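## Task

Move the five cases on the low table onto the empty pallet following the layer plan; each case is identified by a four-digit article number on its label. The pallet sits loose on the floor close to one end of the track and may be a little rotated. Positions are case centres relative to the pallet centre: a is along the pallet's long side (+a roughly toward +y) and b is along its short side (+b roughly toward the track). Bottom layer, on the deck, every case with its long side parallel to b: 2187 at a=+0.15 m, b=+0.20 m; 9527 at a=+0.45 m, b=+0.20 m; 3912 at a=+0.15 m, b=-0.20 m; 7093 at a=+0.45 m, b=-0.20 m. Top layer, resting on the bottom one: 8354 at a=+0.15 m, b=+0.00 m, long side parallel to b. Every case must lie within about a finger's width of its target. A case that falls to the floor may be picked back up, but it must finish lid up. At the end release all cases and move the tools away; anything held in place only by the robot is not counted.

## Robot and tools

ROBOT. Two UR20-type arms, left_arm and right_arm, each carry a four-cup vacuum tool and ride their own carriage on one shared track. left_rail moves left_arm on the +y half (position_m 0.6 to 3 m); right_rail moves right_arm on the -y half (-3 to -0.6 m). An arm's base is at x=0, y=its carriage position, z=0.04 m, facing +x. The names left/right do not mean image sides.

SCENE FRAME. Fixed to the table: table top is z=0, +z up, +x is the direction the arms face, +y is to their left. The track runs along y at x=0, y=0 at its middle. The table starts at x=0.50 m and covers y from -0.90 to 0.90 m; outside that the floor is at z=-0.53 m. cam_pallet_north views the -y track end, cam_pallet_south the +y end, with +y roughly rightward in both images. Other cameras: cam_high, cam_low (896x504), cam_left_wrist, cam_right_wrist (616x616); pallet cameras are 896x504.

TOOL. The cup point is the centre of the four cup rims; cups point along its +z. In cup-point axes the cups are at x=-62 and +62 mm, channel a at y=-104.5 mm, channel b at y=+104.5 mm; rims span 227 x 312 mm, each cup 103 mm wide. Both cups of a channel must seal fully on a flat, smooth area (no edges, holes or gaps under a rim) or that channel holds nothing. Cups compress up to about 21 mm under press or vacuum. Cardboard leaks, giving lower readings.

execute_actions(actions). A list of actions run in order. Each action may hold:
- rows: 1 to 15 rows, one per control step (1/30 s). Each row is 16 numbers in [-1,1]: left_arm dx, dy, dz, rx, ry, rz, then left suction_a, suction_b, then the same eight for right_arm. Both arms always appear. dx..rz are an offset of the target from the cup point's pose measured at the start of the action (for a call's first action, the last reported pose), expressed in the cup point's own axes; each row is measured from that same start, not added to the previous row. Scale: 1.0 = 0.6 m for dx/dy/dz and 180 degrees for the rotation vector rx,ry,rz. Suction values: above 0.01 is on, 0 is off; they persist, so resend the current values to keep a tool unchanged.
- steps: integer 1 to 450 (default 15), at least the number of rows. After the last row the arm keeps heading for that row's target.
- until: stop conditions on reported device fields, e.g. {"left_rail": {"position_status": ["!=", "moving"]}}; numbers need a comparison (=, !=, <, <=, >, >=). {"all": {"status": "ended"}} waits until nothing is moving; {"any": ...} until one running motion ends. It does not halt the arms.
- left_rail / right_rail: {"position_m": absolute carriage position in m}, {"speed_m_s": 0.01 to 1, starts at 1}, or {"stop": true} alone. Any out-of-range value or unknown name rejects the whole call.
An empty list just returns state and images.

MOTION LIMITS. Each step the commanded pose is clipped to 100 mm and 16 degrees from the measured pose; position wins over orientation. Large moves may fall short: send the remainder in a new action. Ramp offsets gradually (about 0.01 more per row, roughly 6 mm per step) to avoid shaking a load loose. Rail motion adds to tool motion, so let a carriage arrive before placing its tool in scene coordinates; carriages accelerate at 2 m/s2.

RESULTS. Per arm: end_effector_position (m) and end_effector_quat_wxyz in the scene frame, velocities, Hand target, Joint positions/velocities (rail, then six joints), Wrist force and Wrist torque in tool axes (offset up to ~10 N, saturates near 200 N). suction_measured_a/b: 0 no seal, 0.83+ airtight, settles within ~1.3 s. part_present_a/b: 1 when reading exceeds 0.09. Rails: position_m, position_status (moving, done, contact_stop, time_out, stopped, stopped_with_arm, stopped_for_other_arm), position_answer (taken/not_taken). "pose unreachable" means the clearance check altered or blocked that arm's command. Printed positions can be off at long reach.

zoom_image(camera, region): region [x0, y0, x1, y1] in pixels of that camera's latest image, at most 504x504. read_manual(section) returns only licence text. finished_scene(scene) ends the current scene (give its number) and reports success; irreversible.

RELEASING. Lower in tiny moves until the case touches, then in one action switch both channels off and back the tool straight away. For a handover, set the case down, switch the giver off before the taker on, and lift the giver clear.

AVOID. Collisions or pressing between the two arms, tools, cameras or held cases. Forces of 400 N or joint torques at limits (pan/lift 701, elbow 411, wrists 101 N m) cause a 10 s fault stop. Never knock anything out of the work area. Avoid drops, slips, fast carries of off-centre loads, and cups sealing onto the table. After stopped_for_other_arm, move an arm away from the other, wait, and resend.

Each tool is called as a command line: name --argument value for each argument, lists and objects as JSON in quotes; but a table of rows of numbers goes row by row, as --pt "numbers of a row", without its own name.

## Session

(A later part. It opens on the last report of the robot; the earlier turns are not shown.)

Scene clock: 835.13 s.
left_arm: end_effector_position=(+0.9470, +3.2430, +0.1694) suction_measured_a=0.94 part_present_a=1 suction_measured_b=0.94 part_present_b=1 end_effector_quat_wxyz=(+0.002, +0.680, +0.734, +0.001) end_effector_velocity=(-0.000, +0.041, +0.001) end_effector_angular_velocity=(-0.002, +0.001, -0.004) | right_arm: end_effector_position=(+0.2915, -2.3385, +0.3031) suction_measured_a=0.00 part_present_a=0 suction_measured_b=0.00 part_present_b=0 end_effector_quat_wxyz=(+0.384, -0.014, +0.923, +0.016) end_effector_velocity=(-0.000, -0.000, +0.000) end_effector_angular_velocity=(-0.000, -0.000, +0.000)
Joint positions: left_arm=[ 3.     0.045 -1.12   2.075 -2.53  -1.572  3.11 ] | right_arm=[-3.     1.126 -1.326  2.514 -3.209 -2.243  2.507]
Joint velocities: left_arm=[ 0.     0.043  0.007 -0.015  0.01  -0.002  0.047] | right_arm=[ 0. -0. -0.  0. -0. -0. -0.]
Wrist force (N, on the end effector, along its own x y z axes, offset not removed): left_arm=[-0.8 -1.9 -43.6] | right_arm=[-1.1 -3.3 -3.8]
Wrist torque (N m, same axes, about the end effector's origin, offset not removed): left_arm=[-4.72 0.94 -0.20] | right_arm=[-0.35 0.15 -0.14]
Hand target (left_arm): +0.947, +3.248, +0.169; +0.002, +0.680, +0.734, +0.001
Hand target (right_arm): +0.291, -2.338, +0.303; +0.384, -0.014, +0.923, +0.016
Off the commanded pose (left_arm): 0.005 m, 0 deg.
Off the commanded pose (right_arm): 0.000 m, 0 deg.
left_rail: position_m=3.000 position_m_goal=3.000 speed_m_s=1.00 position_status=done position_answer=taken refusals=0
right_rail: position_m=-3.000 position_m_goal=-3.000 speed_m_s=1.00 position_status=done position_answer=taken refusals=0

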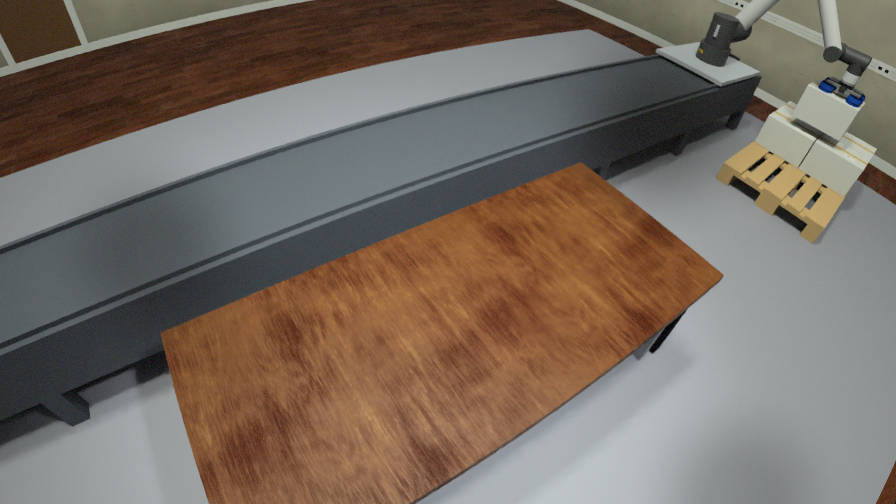

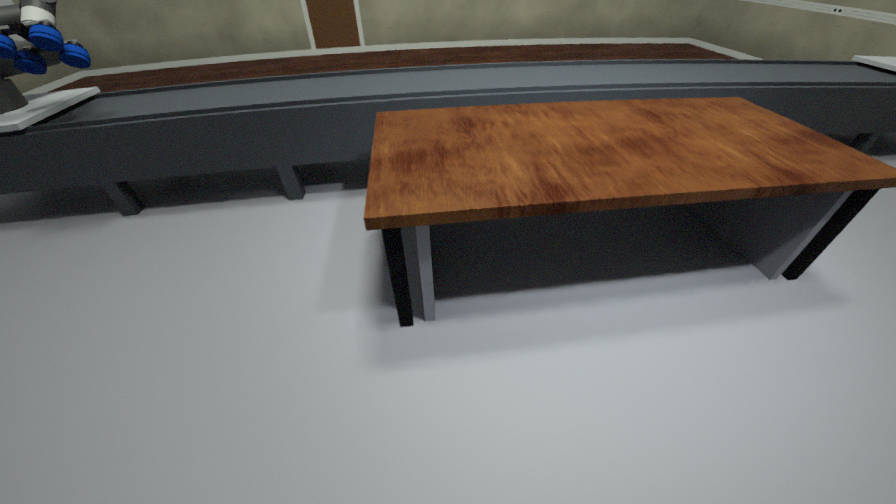

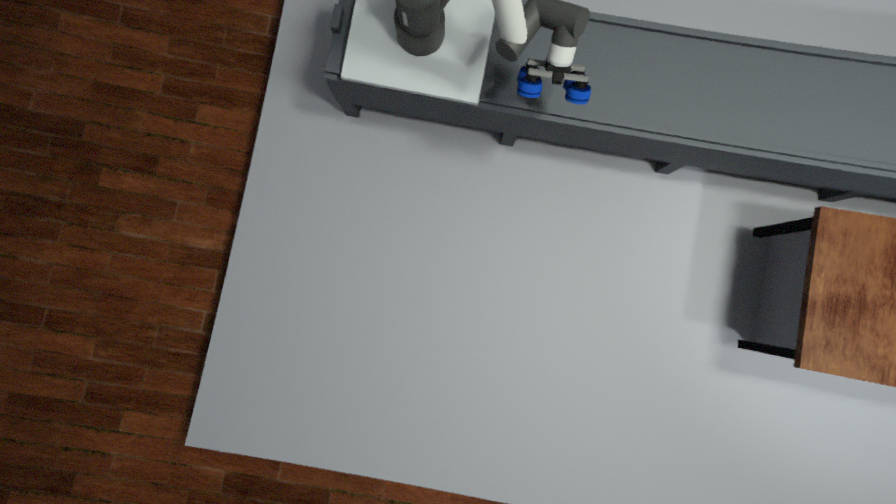

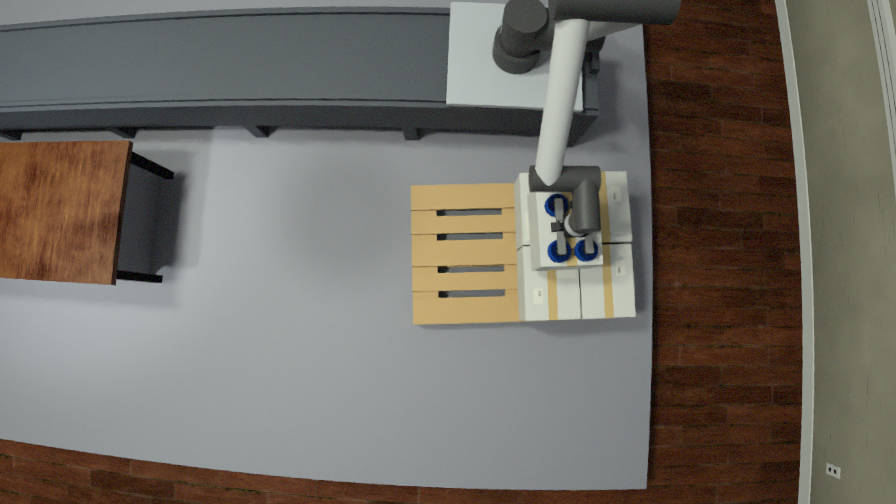

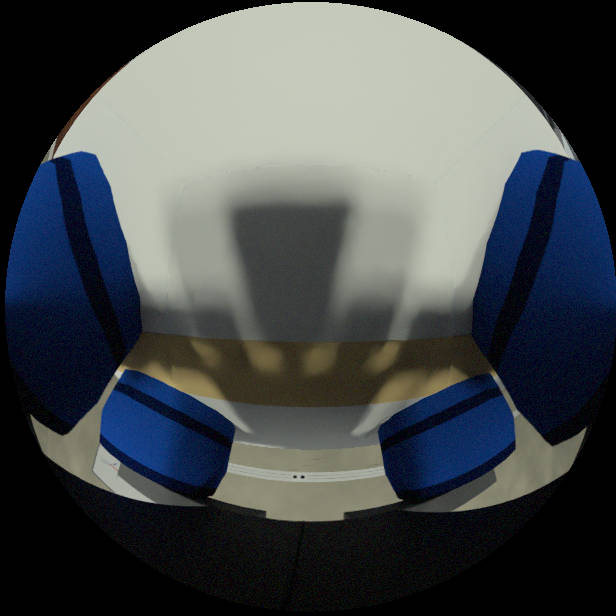

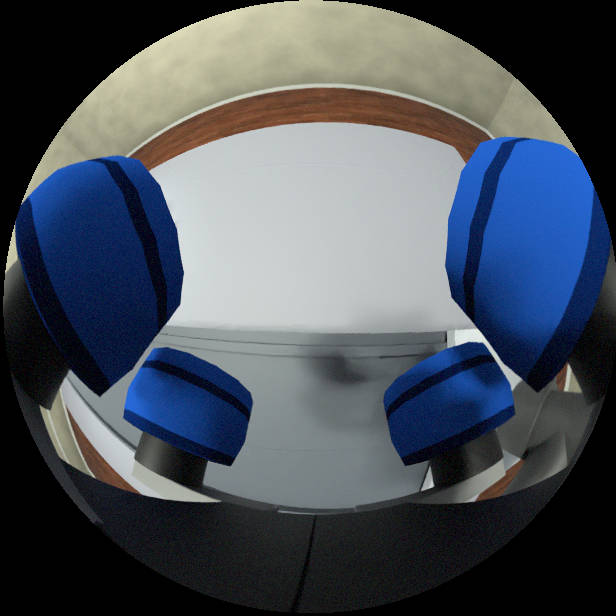

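execute_actions --actions '[{"rows":[[-0.005,0.008,0.01,0,0,0.001,1,1,0,0,0,0,0,0,0,0],[-0.012,0.016,0.02,0,0,0.002,1,1,0,0,0,0,0,0,0,0],[-0.020,0.025,0.03,0.001,0,0.003,1,1,0,0,0,0,0,0,0,0],[-0.028,0.035,0.042,0.0014,0,0.003,1,1,0,0,0,0,0,0,0,0],[-0.035,0.044,0.054,0.0014,0,0.003,1,1,0,0,0,0,0,0,0,0],[-0.039,0.050,0.066,0.0014,0,0.003,1,1,0,0,0,0,0,0,0,0],[-0.039,0.050,0.076,0.0014,0,0.003,1,1,0,0,0,0,0,0,0,0],[-0.039,0.050,0.084,0.0014,0,0.003,1,1,0,0,0,0,0,0,0,0],[-0.039,0.050,0.090,0.0014,0,0.003,1,1,0,0,0,0,0,0,0,0]],"steps":14}]'

execute_actions --actions '[]'

zoom_image --camera "cam_pallet_south" --region '[500, 150, 660, 335]'

Scene clock: 841.10 s.
left_arm: end_effector_position=(+0.9754, +3.2236, +0.1225) suction_measured_a=0.94 part_present_a=1 suction_measured_b=0.94 part_present_b=1 end_effector_quat_wxyz=(+0.000, +0.683, +0.731, -0.001) end_effector_velocity=(+0.025, -0.014, -0.061) end_effector_angular_velocity=(-0.000, +0.002, -0.003) | right_arm: end_effector_position=(+0.2915, -2.3385, +0.3031) suction_measured_a=0.00 part_present_a=0 suction_measured_b=0.00 part_present_b=0 end_effector_quat_wxyz=(+0.384, -0.014, +0.923, +0.016) end_effector_velocity=(-0.000, +0.000, -0.000) end_effector_angular_velocity=(+0.000, +0.000, -0.000)
Joint positions: left_arm=[ 3.     0.024 -1.051  2.052 -2.571 -1.572  3.098] | right_arm=[-3.     1.126 -1.326  2.514 -3.209 -2.243  2.507]
Joint velocities: left_arm=[ 0.    -0.015  0.082 -0.019 -0.061 -0.    -0.012] | right_arm=[ 0.  0.  0. -0.  0.  0.  0.]
Wrist force (N, on the end effector, along its own x y z axes, offset not removed): left_arm=[2.9 -0.4 -41.2] | right_arm=[-2.4 -1.5 -1.4]
Wrist torque (N m, same axes, about the end effector's origin, offset not removed): left_arm=[-4.90 0.23 -0.21] | right_arm=[-0.16 0.19 -0.17]
Hand target (left_arm): +0.979, +3.222, +0.116; +0.000, +0.683, +0.730, -0.001
Hand target (right_arm): +0.291, -2.338, +0.303; +0.384, -0.014, +0.923, +0.016
Off the commanded pose (left_arm): 0.008 m, 0 deg.
Off the commanded pose (right_arm): 0.000 m, 0 deg.
left_rail: position_m=3.000 position_m_goal=3.000 speed_m_s=1.00 position_status=done position_answer=taken refusals=0
right_rail: position_m=-3.000 position_m_goal=-3.000 speed_m_s=1.00 position_status=done position_answer=taken refusals=0

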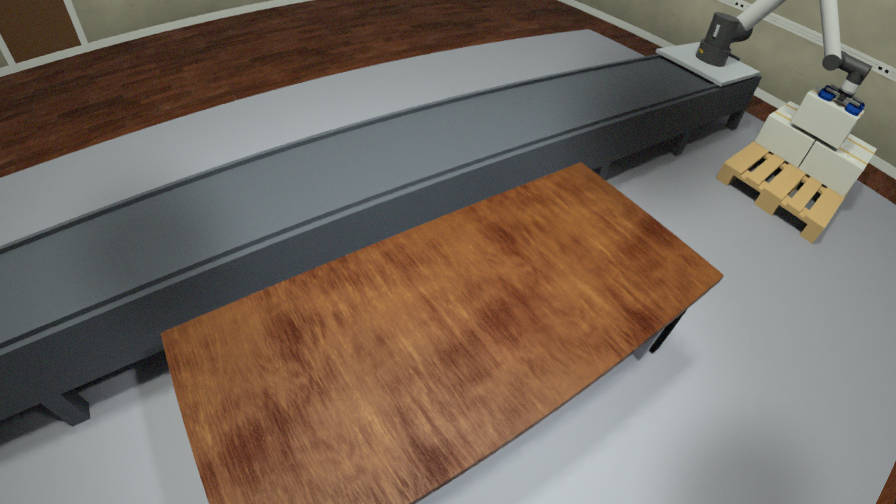

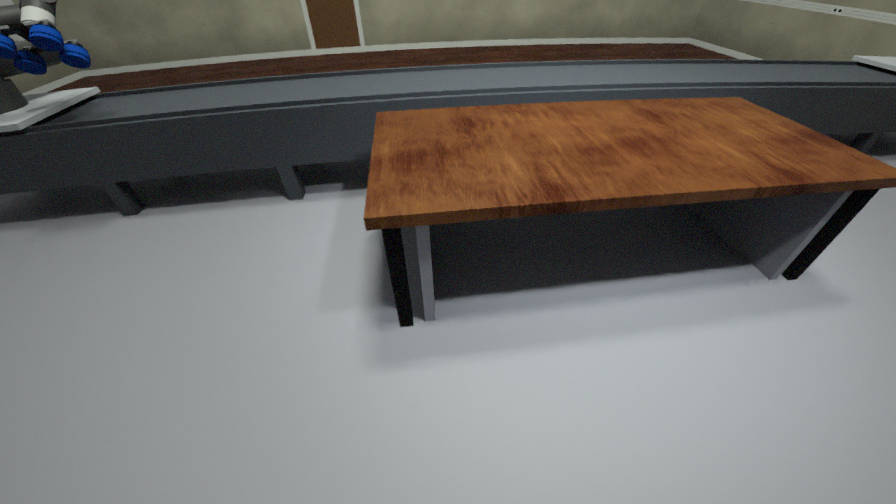

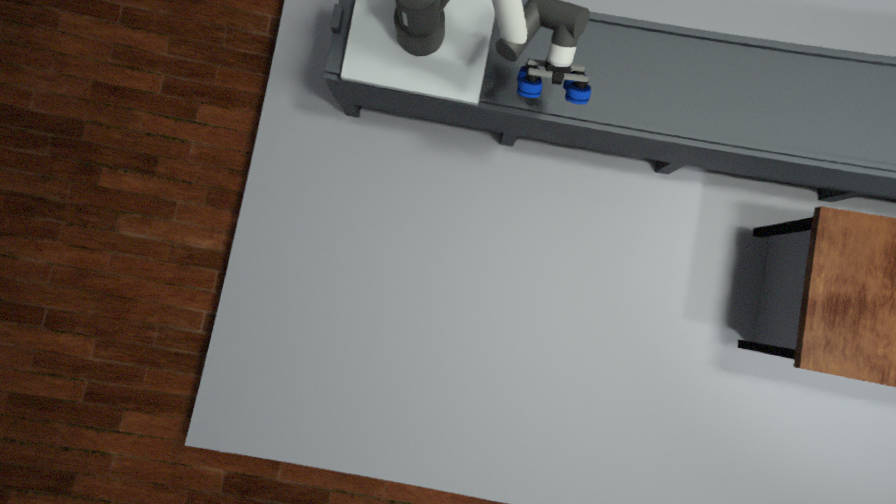

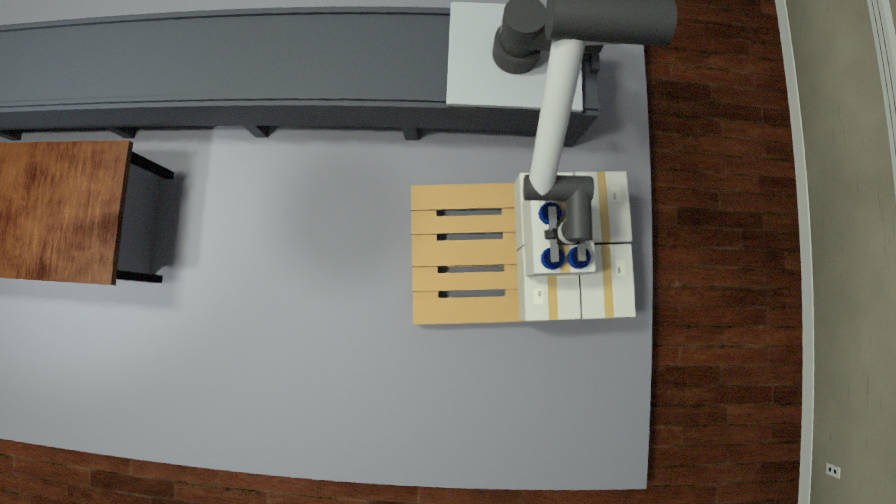

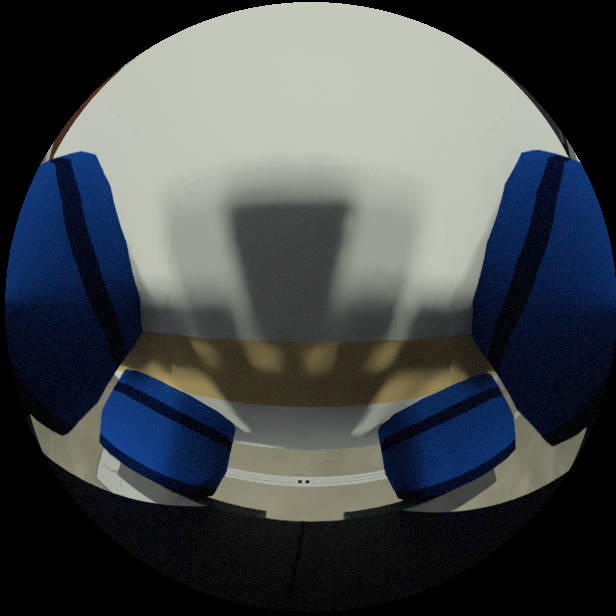

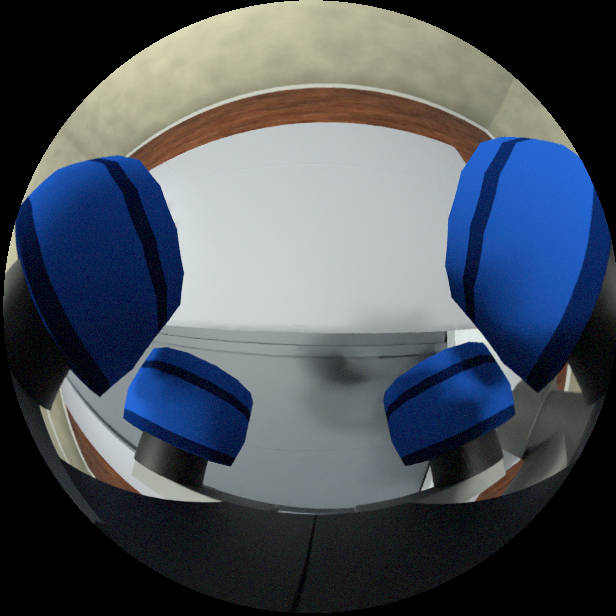

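Scene clock: 841.10 s.
left_arm: end_effector_position=(+0.9754, +3.2236, +0.1225) suction_measured_a=0.94 part_present_a=1 suction_measured_b=0.94 part_present_b=1 end_effector_quat_wxyz=(+0.000, +0.683, +0.731, -0.001) end_effector_velocity=(+0.025, -0.014, -0.061) end_effector_angular_velocity=(-0.000, +0.002, -0.003) | right_arm: end_effector_position=(+0.2915, -2.3385, +0.3031) suction_measured_a=0.00 part_present_a=0 suction_measured_b=0.00 part_present_b=0 end_effector_quat_wxyz=(+0.384, -0.014, +0.923, +0.016) end_effector_velocity=(-0.000, +0.000, -0.000) end_effector_angular_velocity=(+0.000, +0.000, -0.000)
Joint positions: left_arm=[ 3.     0.024 -1.051  2.052 -2.571 -1.572  3.098] | right_arm=[-3.     1.126 -1.326  2.514 -3.209 -2.243  2.507]
Joint velocities: left_arm=[ 0.    -0.015  0.082 -0.019 -0.061 -0.    -0.012] | right_arm=[ 0.  0.  0. -0.  0.  0.  0.]
Wrist force (N, on the end effector, along its own x y z axes, offset not removed): left_arm=[2.9 -0.4 -41.2] | right_arm=[-2.4 -1.5 -1.4]
Wrist torque (N m, same axes, about the end effector's origin, offset not removed): left_arm=[-4.90 0.23 -0.21] | right_arm=[-0.16 0.19 -0.17]
Hand target (left_arm): +0.979, +3.222, +0.116; +0.000, +0.683, +0.730, -0.001
Hand target (right_arm): +0.291, -2.338, +0.303; +0.384, -0.014, +0.923, +0.016
Off the commanded pose (left_arm): 0.008 m, 0 deg.
Off the commanded pose (right_arm): 0.000 m, 0 deg.
left_rail: position_m=3.000 position_m_goal=3.000 speed_m_s=1.00 position_status=done position_answer=taken refusals=0
right_rail: position_m=-3.000 position_m_goal=-3.000 speed_m_s=1.00 position_status=done position_answer=taken refusals=0

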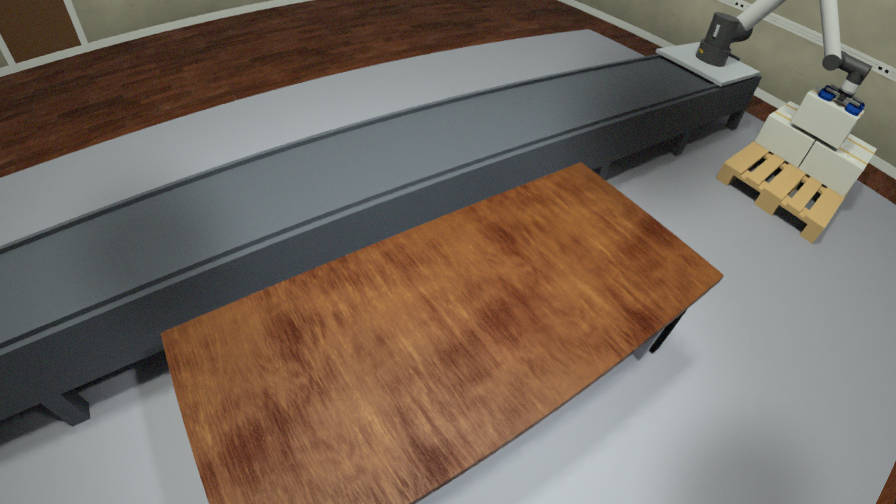

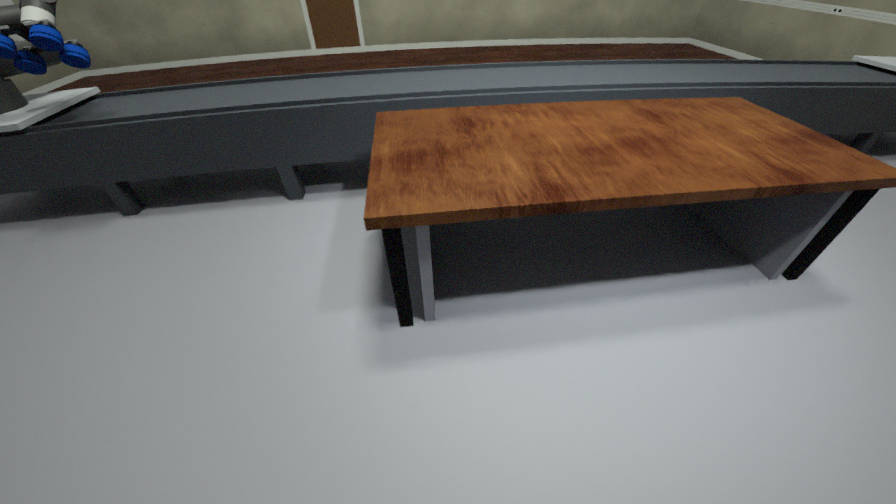

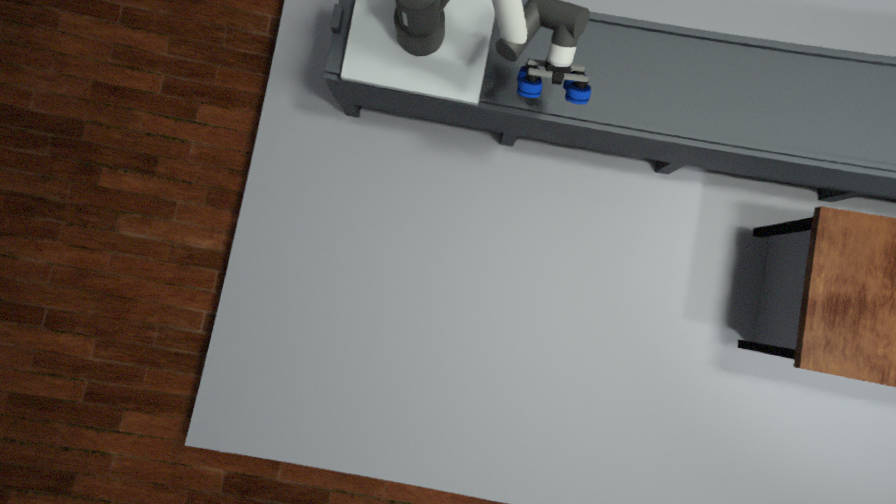

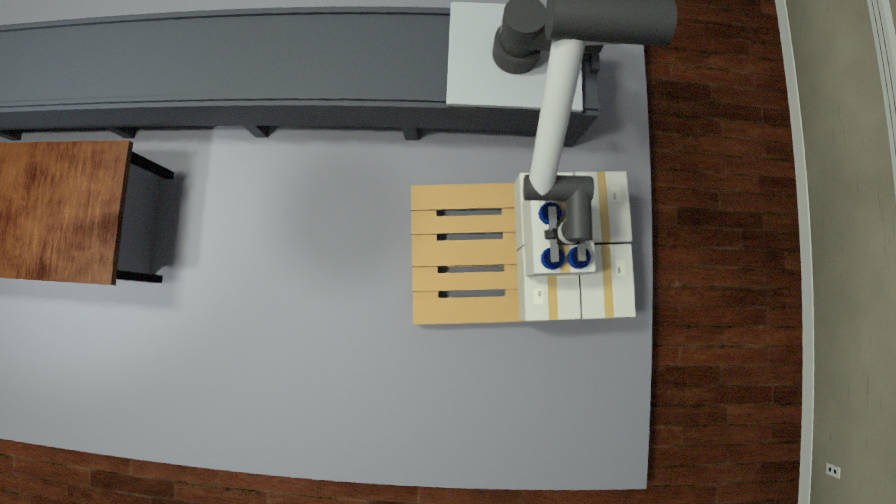

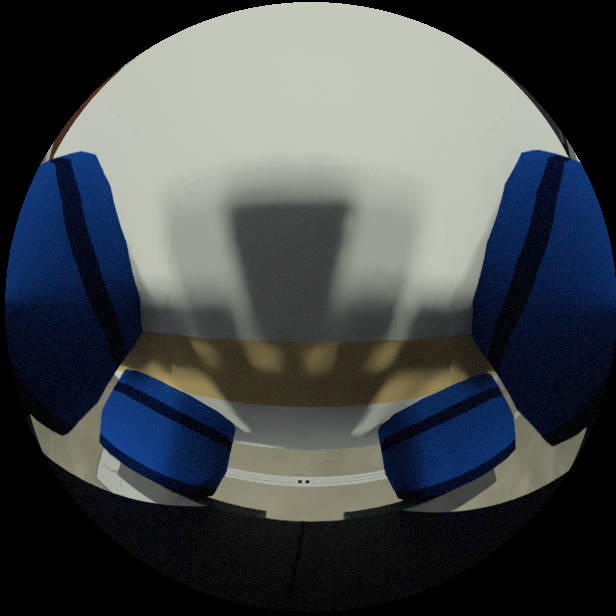

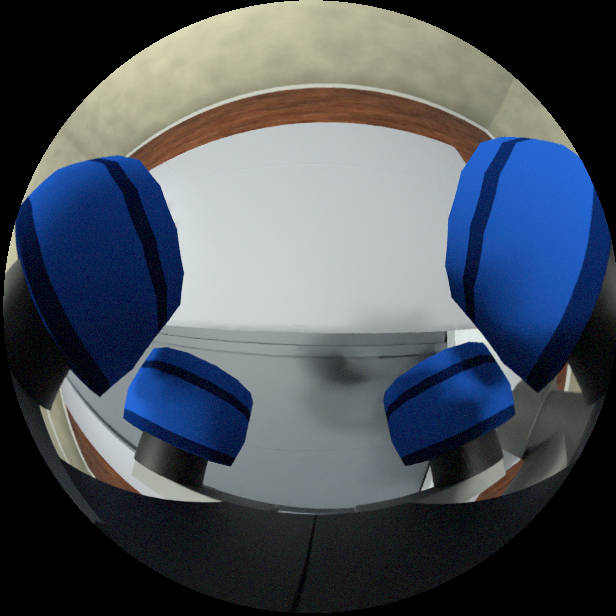

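Region (500, 150, 660, 335) of cam_pallet_south's 896x504 image, scaled by 2.724, with more detail than that image has; it fills the left 436 columns of this view, and the rest is white.

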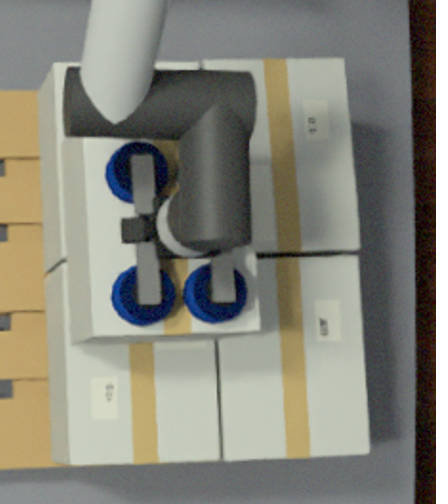

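execute_actions --actions '[]'

zoom_image --camera "cam_pallet_south" --region '[505, 190, 625, 310]'

Scene clock: 842.23 s.
left_arm: end_effector_position=(+0.9787, +3.2219, +0.1155) suction_measured_a=0.94 part_present_a=1 suction_measured_b=0.94 part_present_b=1 end_effector_quat_wxyz=(+0.000, +0.683, +0.730, -0.001) end_effector_velocity=(-0.000, -0.000, -0.000) end_effector_angular_velocity=(-0.000, +0.000, -0.000) | right_arm: end_effector_position=(+0.2915, -2.3385, +0.3031) suction_measured_a=0.00 part_present_a=0 suction_measured_b=0.00 part_present_b=0 end_effector_quat_wxyz=(+0.384, -0.014, +0.923, +0.016) end_effector_velocity=(-0.000, -0.000, +0.000) end_effector_angular_velocity=(+0.000, -0.000, -0.000)
Joint positions: left_arm=[ 3.     0.022 -1.041  2.049 -2.578 -1.572  3.096] | right_arm=[-3.     1.126 -1.326  2.514 -3.209 -2.243  2.507]
Joint velocities: left_arm=[ 0. -0.  0. -0. -0. -0. -0.] | right_arm=[ 0.  0. -0.  0. -0. -0. -0.]
Wrist force (N, on the end effector, along its own x y z axes, offset not removed): left_arm=[2.5 1.6 -47.7] | right_arm=[-3.6 -2.9 -2.6]
Wrist torque (N m, same axes, about the end effector's origin, offset not removed): left_arm=[-4.07 0.29 0.04] | right_arm=[-0.44 0.45 -0.06]
Hand target (left_arm): +0.979, +3.222, +0.116; +0.000, +0.683, +0.730, -0.001
Hand target (right_arm): +0.291, -2.338, +0.303; +0.384, -0.014, +0.923, +0.016
Off the commanded pose (left_arm): 0.000 m, 0 deg.
Off the commanded pose (right_arm): 0.000 m, 0 deg.
left_rail: position_m=3.000 position_m_goal=3.000 speed_m_s=1.00 position_status=done position_answer=taken refusals=0
right_rail: position_m=-3.000 position_m_goal=-3.000 speed_m_s=1.00 position_status=done position_answer=taken refusals=0

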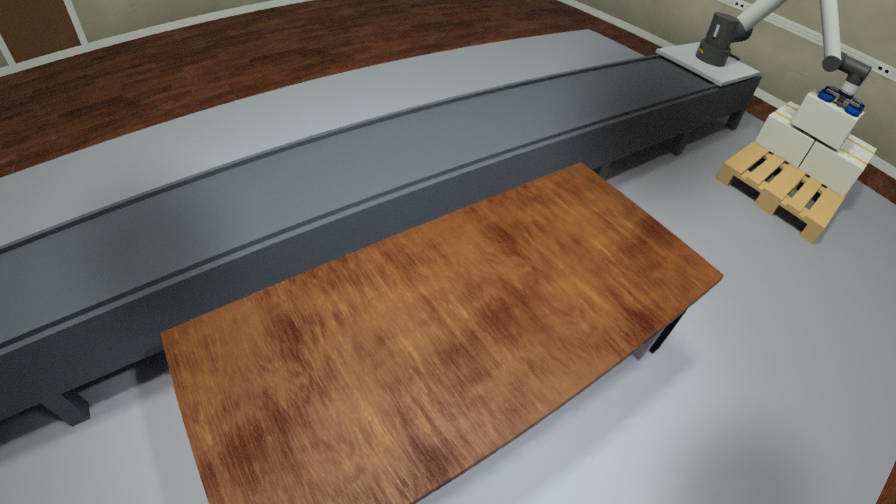

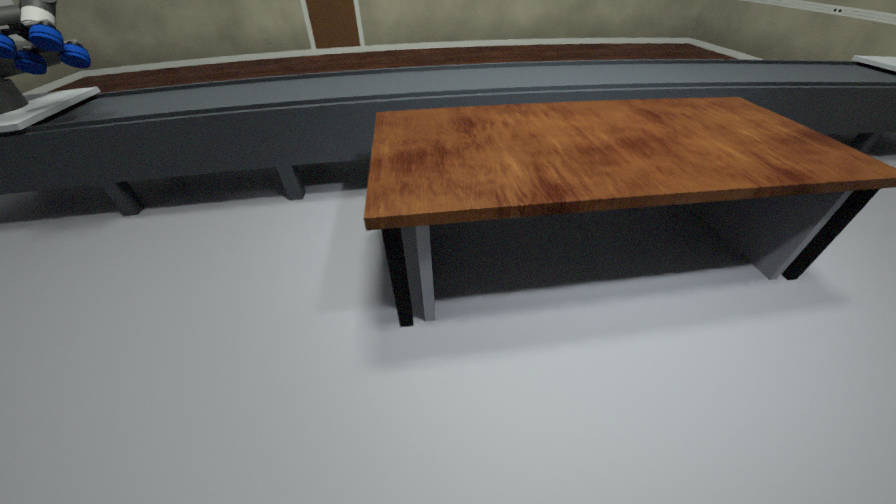

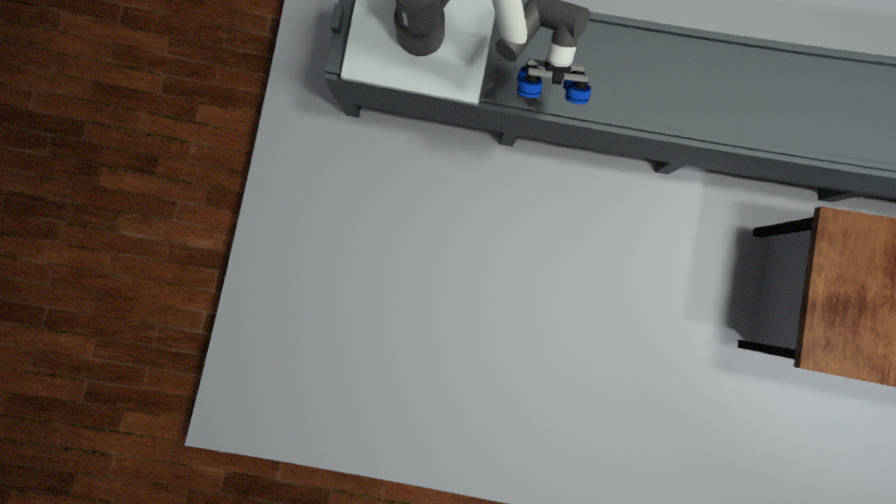

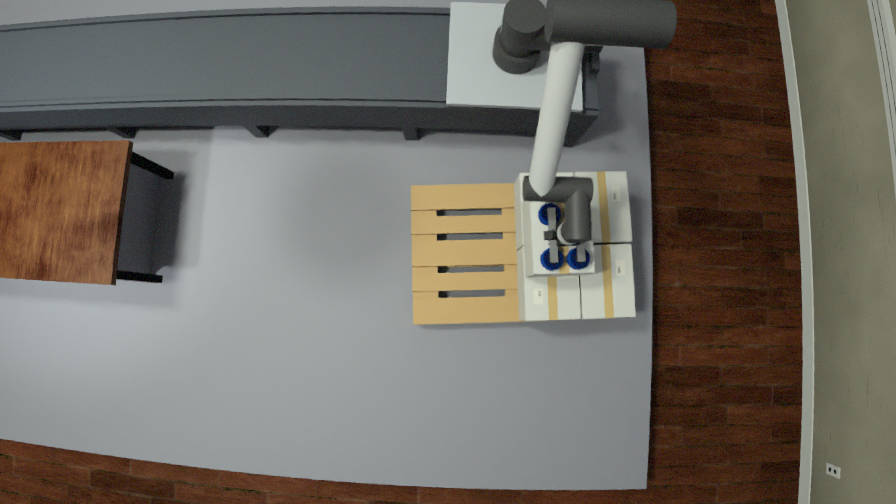

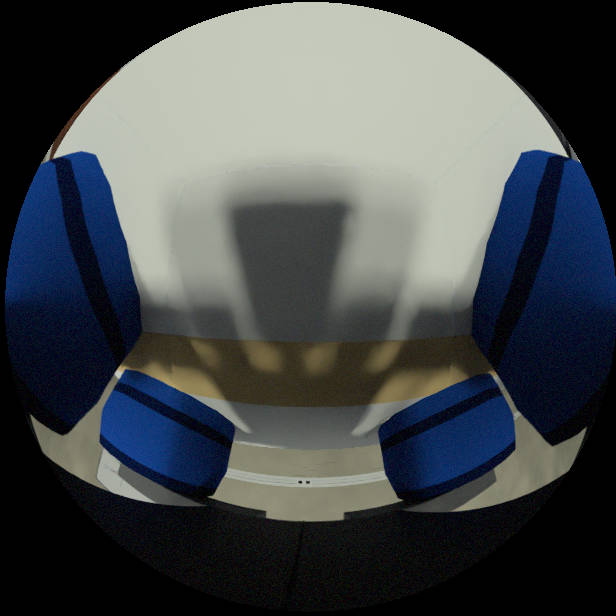

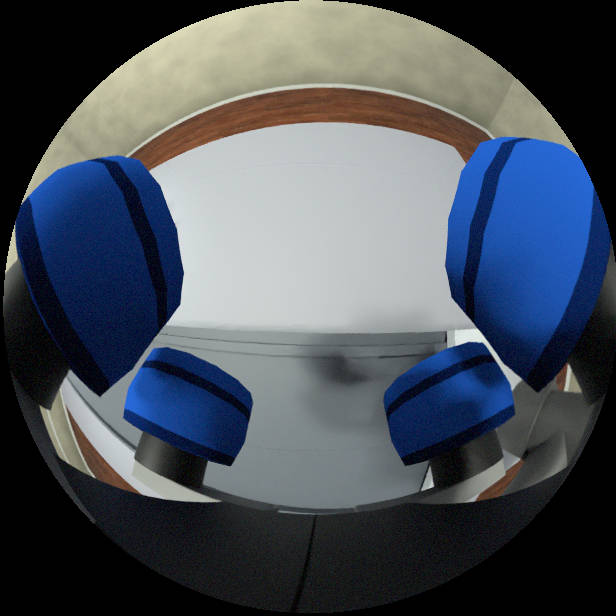

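Region (505, 190, 625, 310) of cam_pallet_south's 896x504 image, scaled by 4.200, with more detail than that image has.

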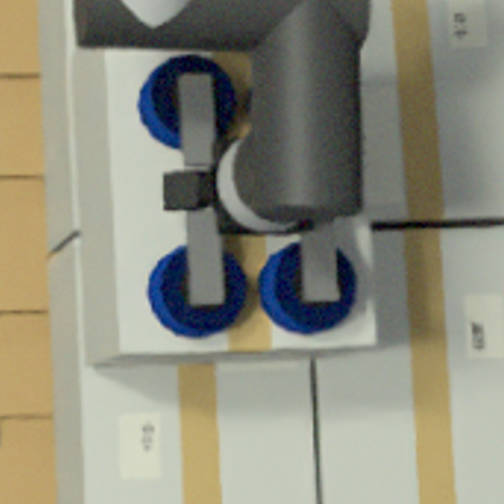

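execute_actions --actions '[]'

Scene clock: 852.13 s.
left_arm: end_effector_position=(+0.9787, +3.2219, +0.1155) suction_measured_a=0.94 part_present_a=1 suction_measured_b=0.94 part_present_b=1 end_effector_quat_wxyz=(+0.000, +0.683, +0.730, -0.001) end_effector_velocity=(+0.000, -0.000, +0.000) end_effector_angular_velocity=(-0.000, -0.000, -0.000) | right_arm: end_effector_position=(+0.2915, -2.3385, +0.3031) suction_measured_a=0.00 part_present_a=0 suction_measured_b=0.00 part_present_b=0 end_effector_quat_wxyz=(+0.384, -0.014, +0.923, +0.016) end_effector_velocity=(+0.000, +0.000, -0.000) end_effector_angular_velocity=(-0.000, +0.000, -0.000)
Joint positions: left_arm=[ 3.     0.022 -1.041  2.049 -2.578 -1.572  3.096] | right_arm=[-3.     1.126 -1.326  2.514 -3.209 -2.243  2.507]
Joint velocities: left_arm=[ 0.  0. -0.  0. -0. -0.  0.] | right_arm=[ 0. -0.  0. -0.  0.  0. -0.]
Wrist force (N, on the end effector, along its own x y z axes, offset not removed): left_arm=[1.7 -0.5 -45.8] | right_arm=[-3.3 -3.1 -0.7]
Wrist torque (N m, same axes, about the end effector's origin, offset not removed): left_arm=[-4.12 0.55 0.13] | right_arm=[-0.38 0.35 -0.07]
Hand target (left_arm): +0.979, +3.222, +0.116; +0.000, +0.683, +0.730, -0.001
Hand target (right_arm): +0.291, -2.338, +0.303; +0.384, -0.014, +0.923, +0.016
Off the commanded pose (left_arm): 0.000 m, 0 deg.
Off the commanded pose (right_arm): 0.000 m, 0 deg.
left_rail: position_m=3.000 position_m_goal=3.000 speed_m_s=1.00 position_status=done position_answer=taken refusals=0
right_rail: position_m=-3.000 position_m_goal=-3.000 speed_m_s=1.00 position_status=done position_answer=taken refusals=0

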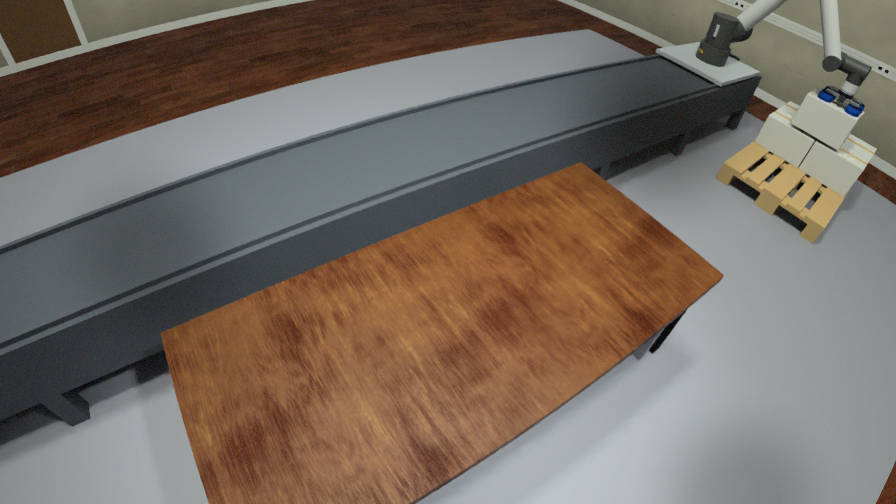

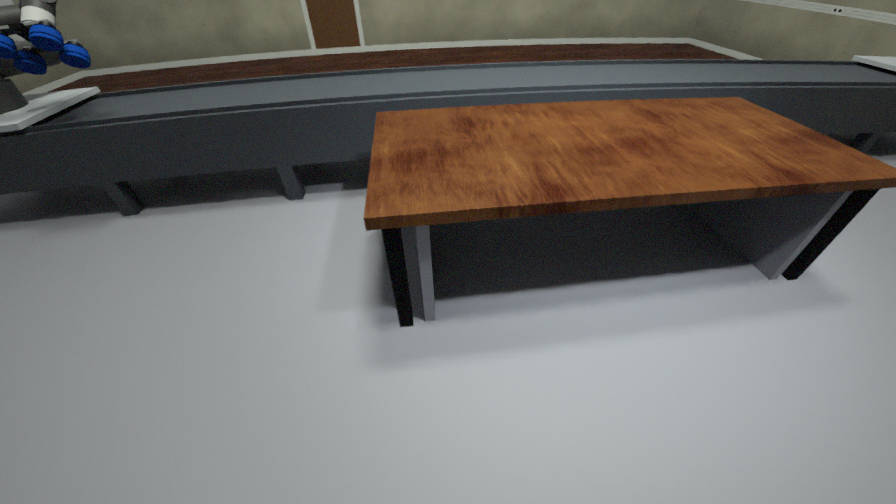

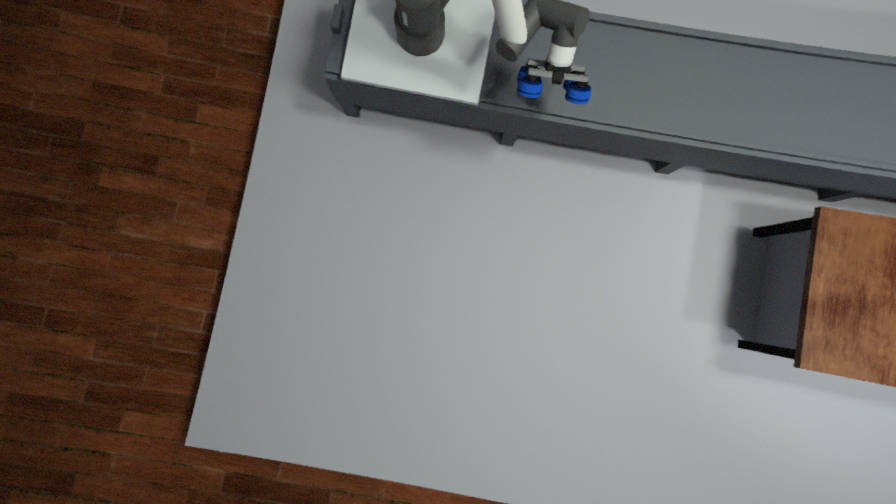

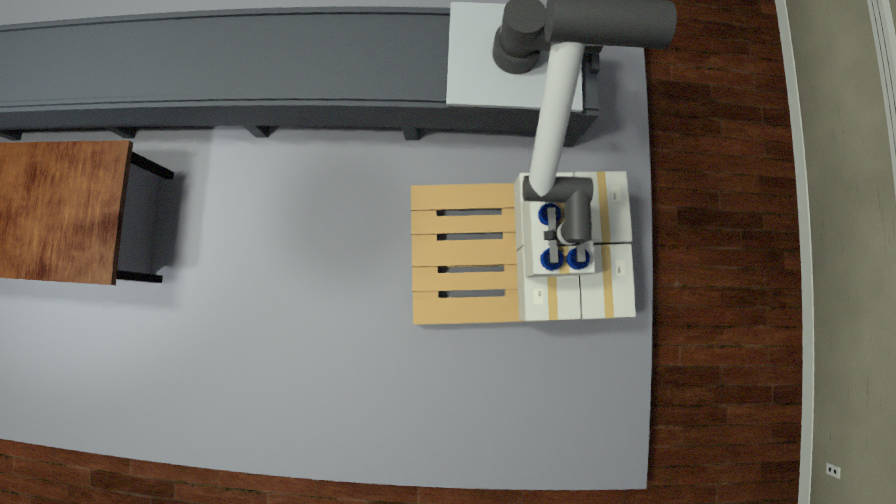

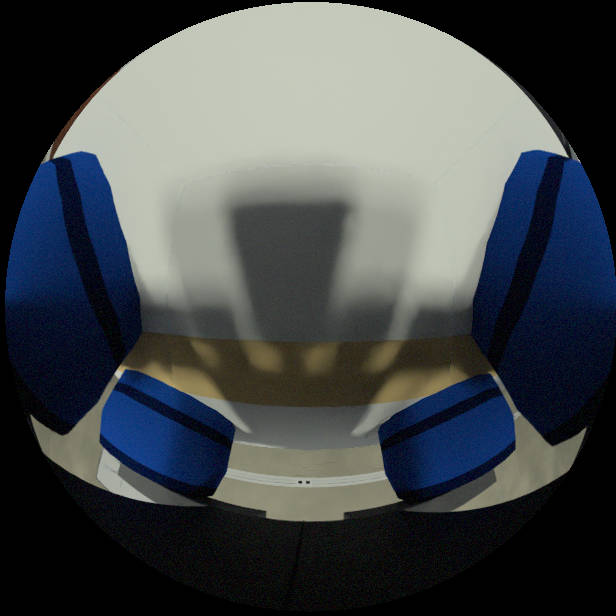

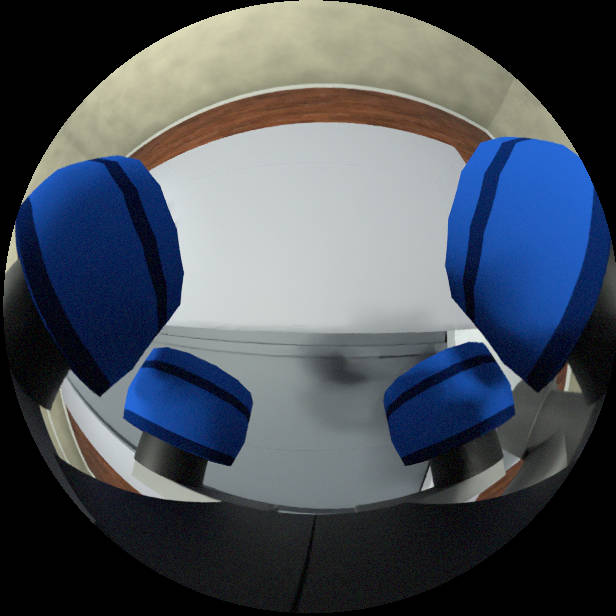

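zoom_image --camera "cam_pallet_south" --region '[505, 160, 645, 330]'

zoom_image --camera "cam_high" --region '[740, 70, 896, 230]'

Region (505, 160, 645, 330) of cam_pallet_south's 896x504 image, scaled by 2.965, with more detail than that image has; it fills the left 415 columns of this view, and the rest is white.

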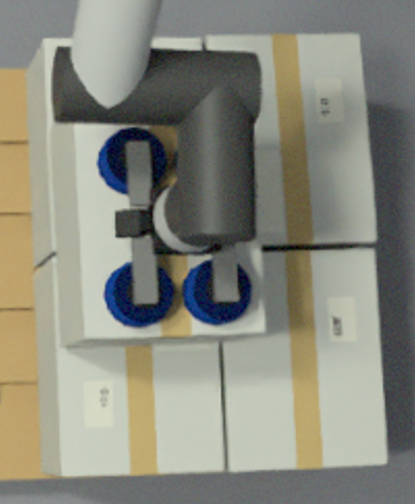

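Region (740, 70, 896, 230) of cam_high's 896x504 image, scaled by 3.150, with more detail than that image has; it fills the left 491 columns of this view, and the rest is white.

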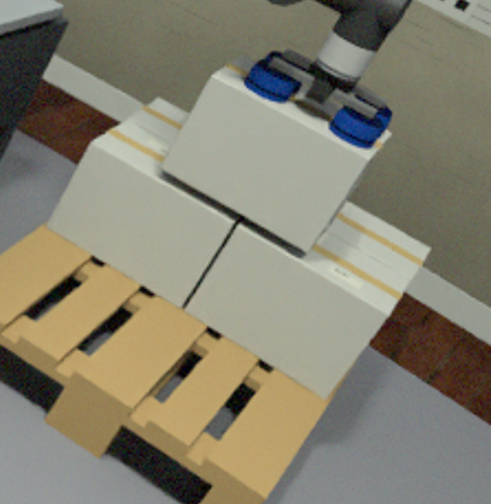

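zoom_image --camera "cam_pallet_south" --region '[505, 230, 565, 300]'

zoom_image --camera "cam_pallet_south" --region '[555, 230, 615, 300]'

Region (505, 230, 565, 300) of cam_pallet_south's 896x504 image, scaled by 7.200, with more detail than that image has; it fills the left 432 columns of this view, and the rest is white.

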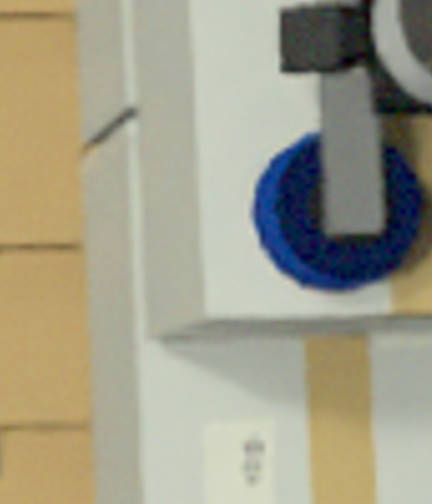

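Region (555, 230, 615, 300) of cam_pallet_south's 896x504 image, scaled by 7.200, with more detail than that image has; it fills the left 432 columns of this view, and the rest is white.

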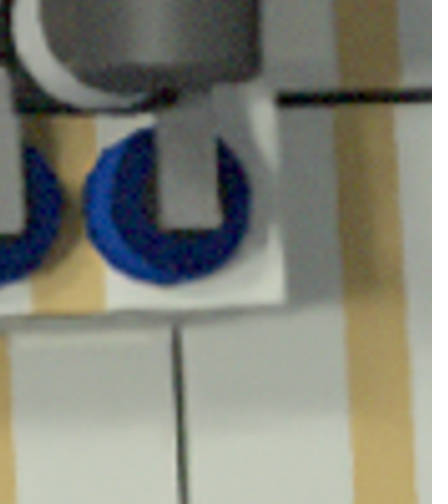

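zoom_image --camera "cam_high" --region '[760, 85, 880, 185]'

Region (760, 85, 880, 185) of cam_high's 896x504 image, scaled by 4.200, with more detail than that image has.

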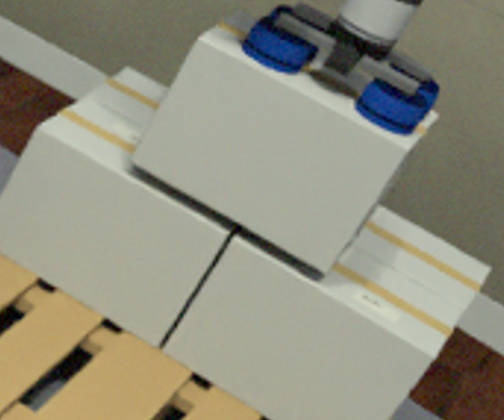

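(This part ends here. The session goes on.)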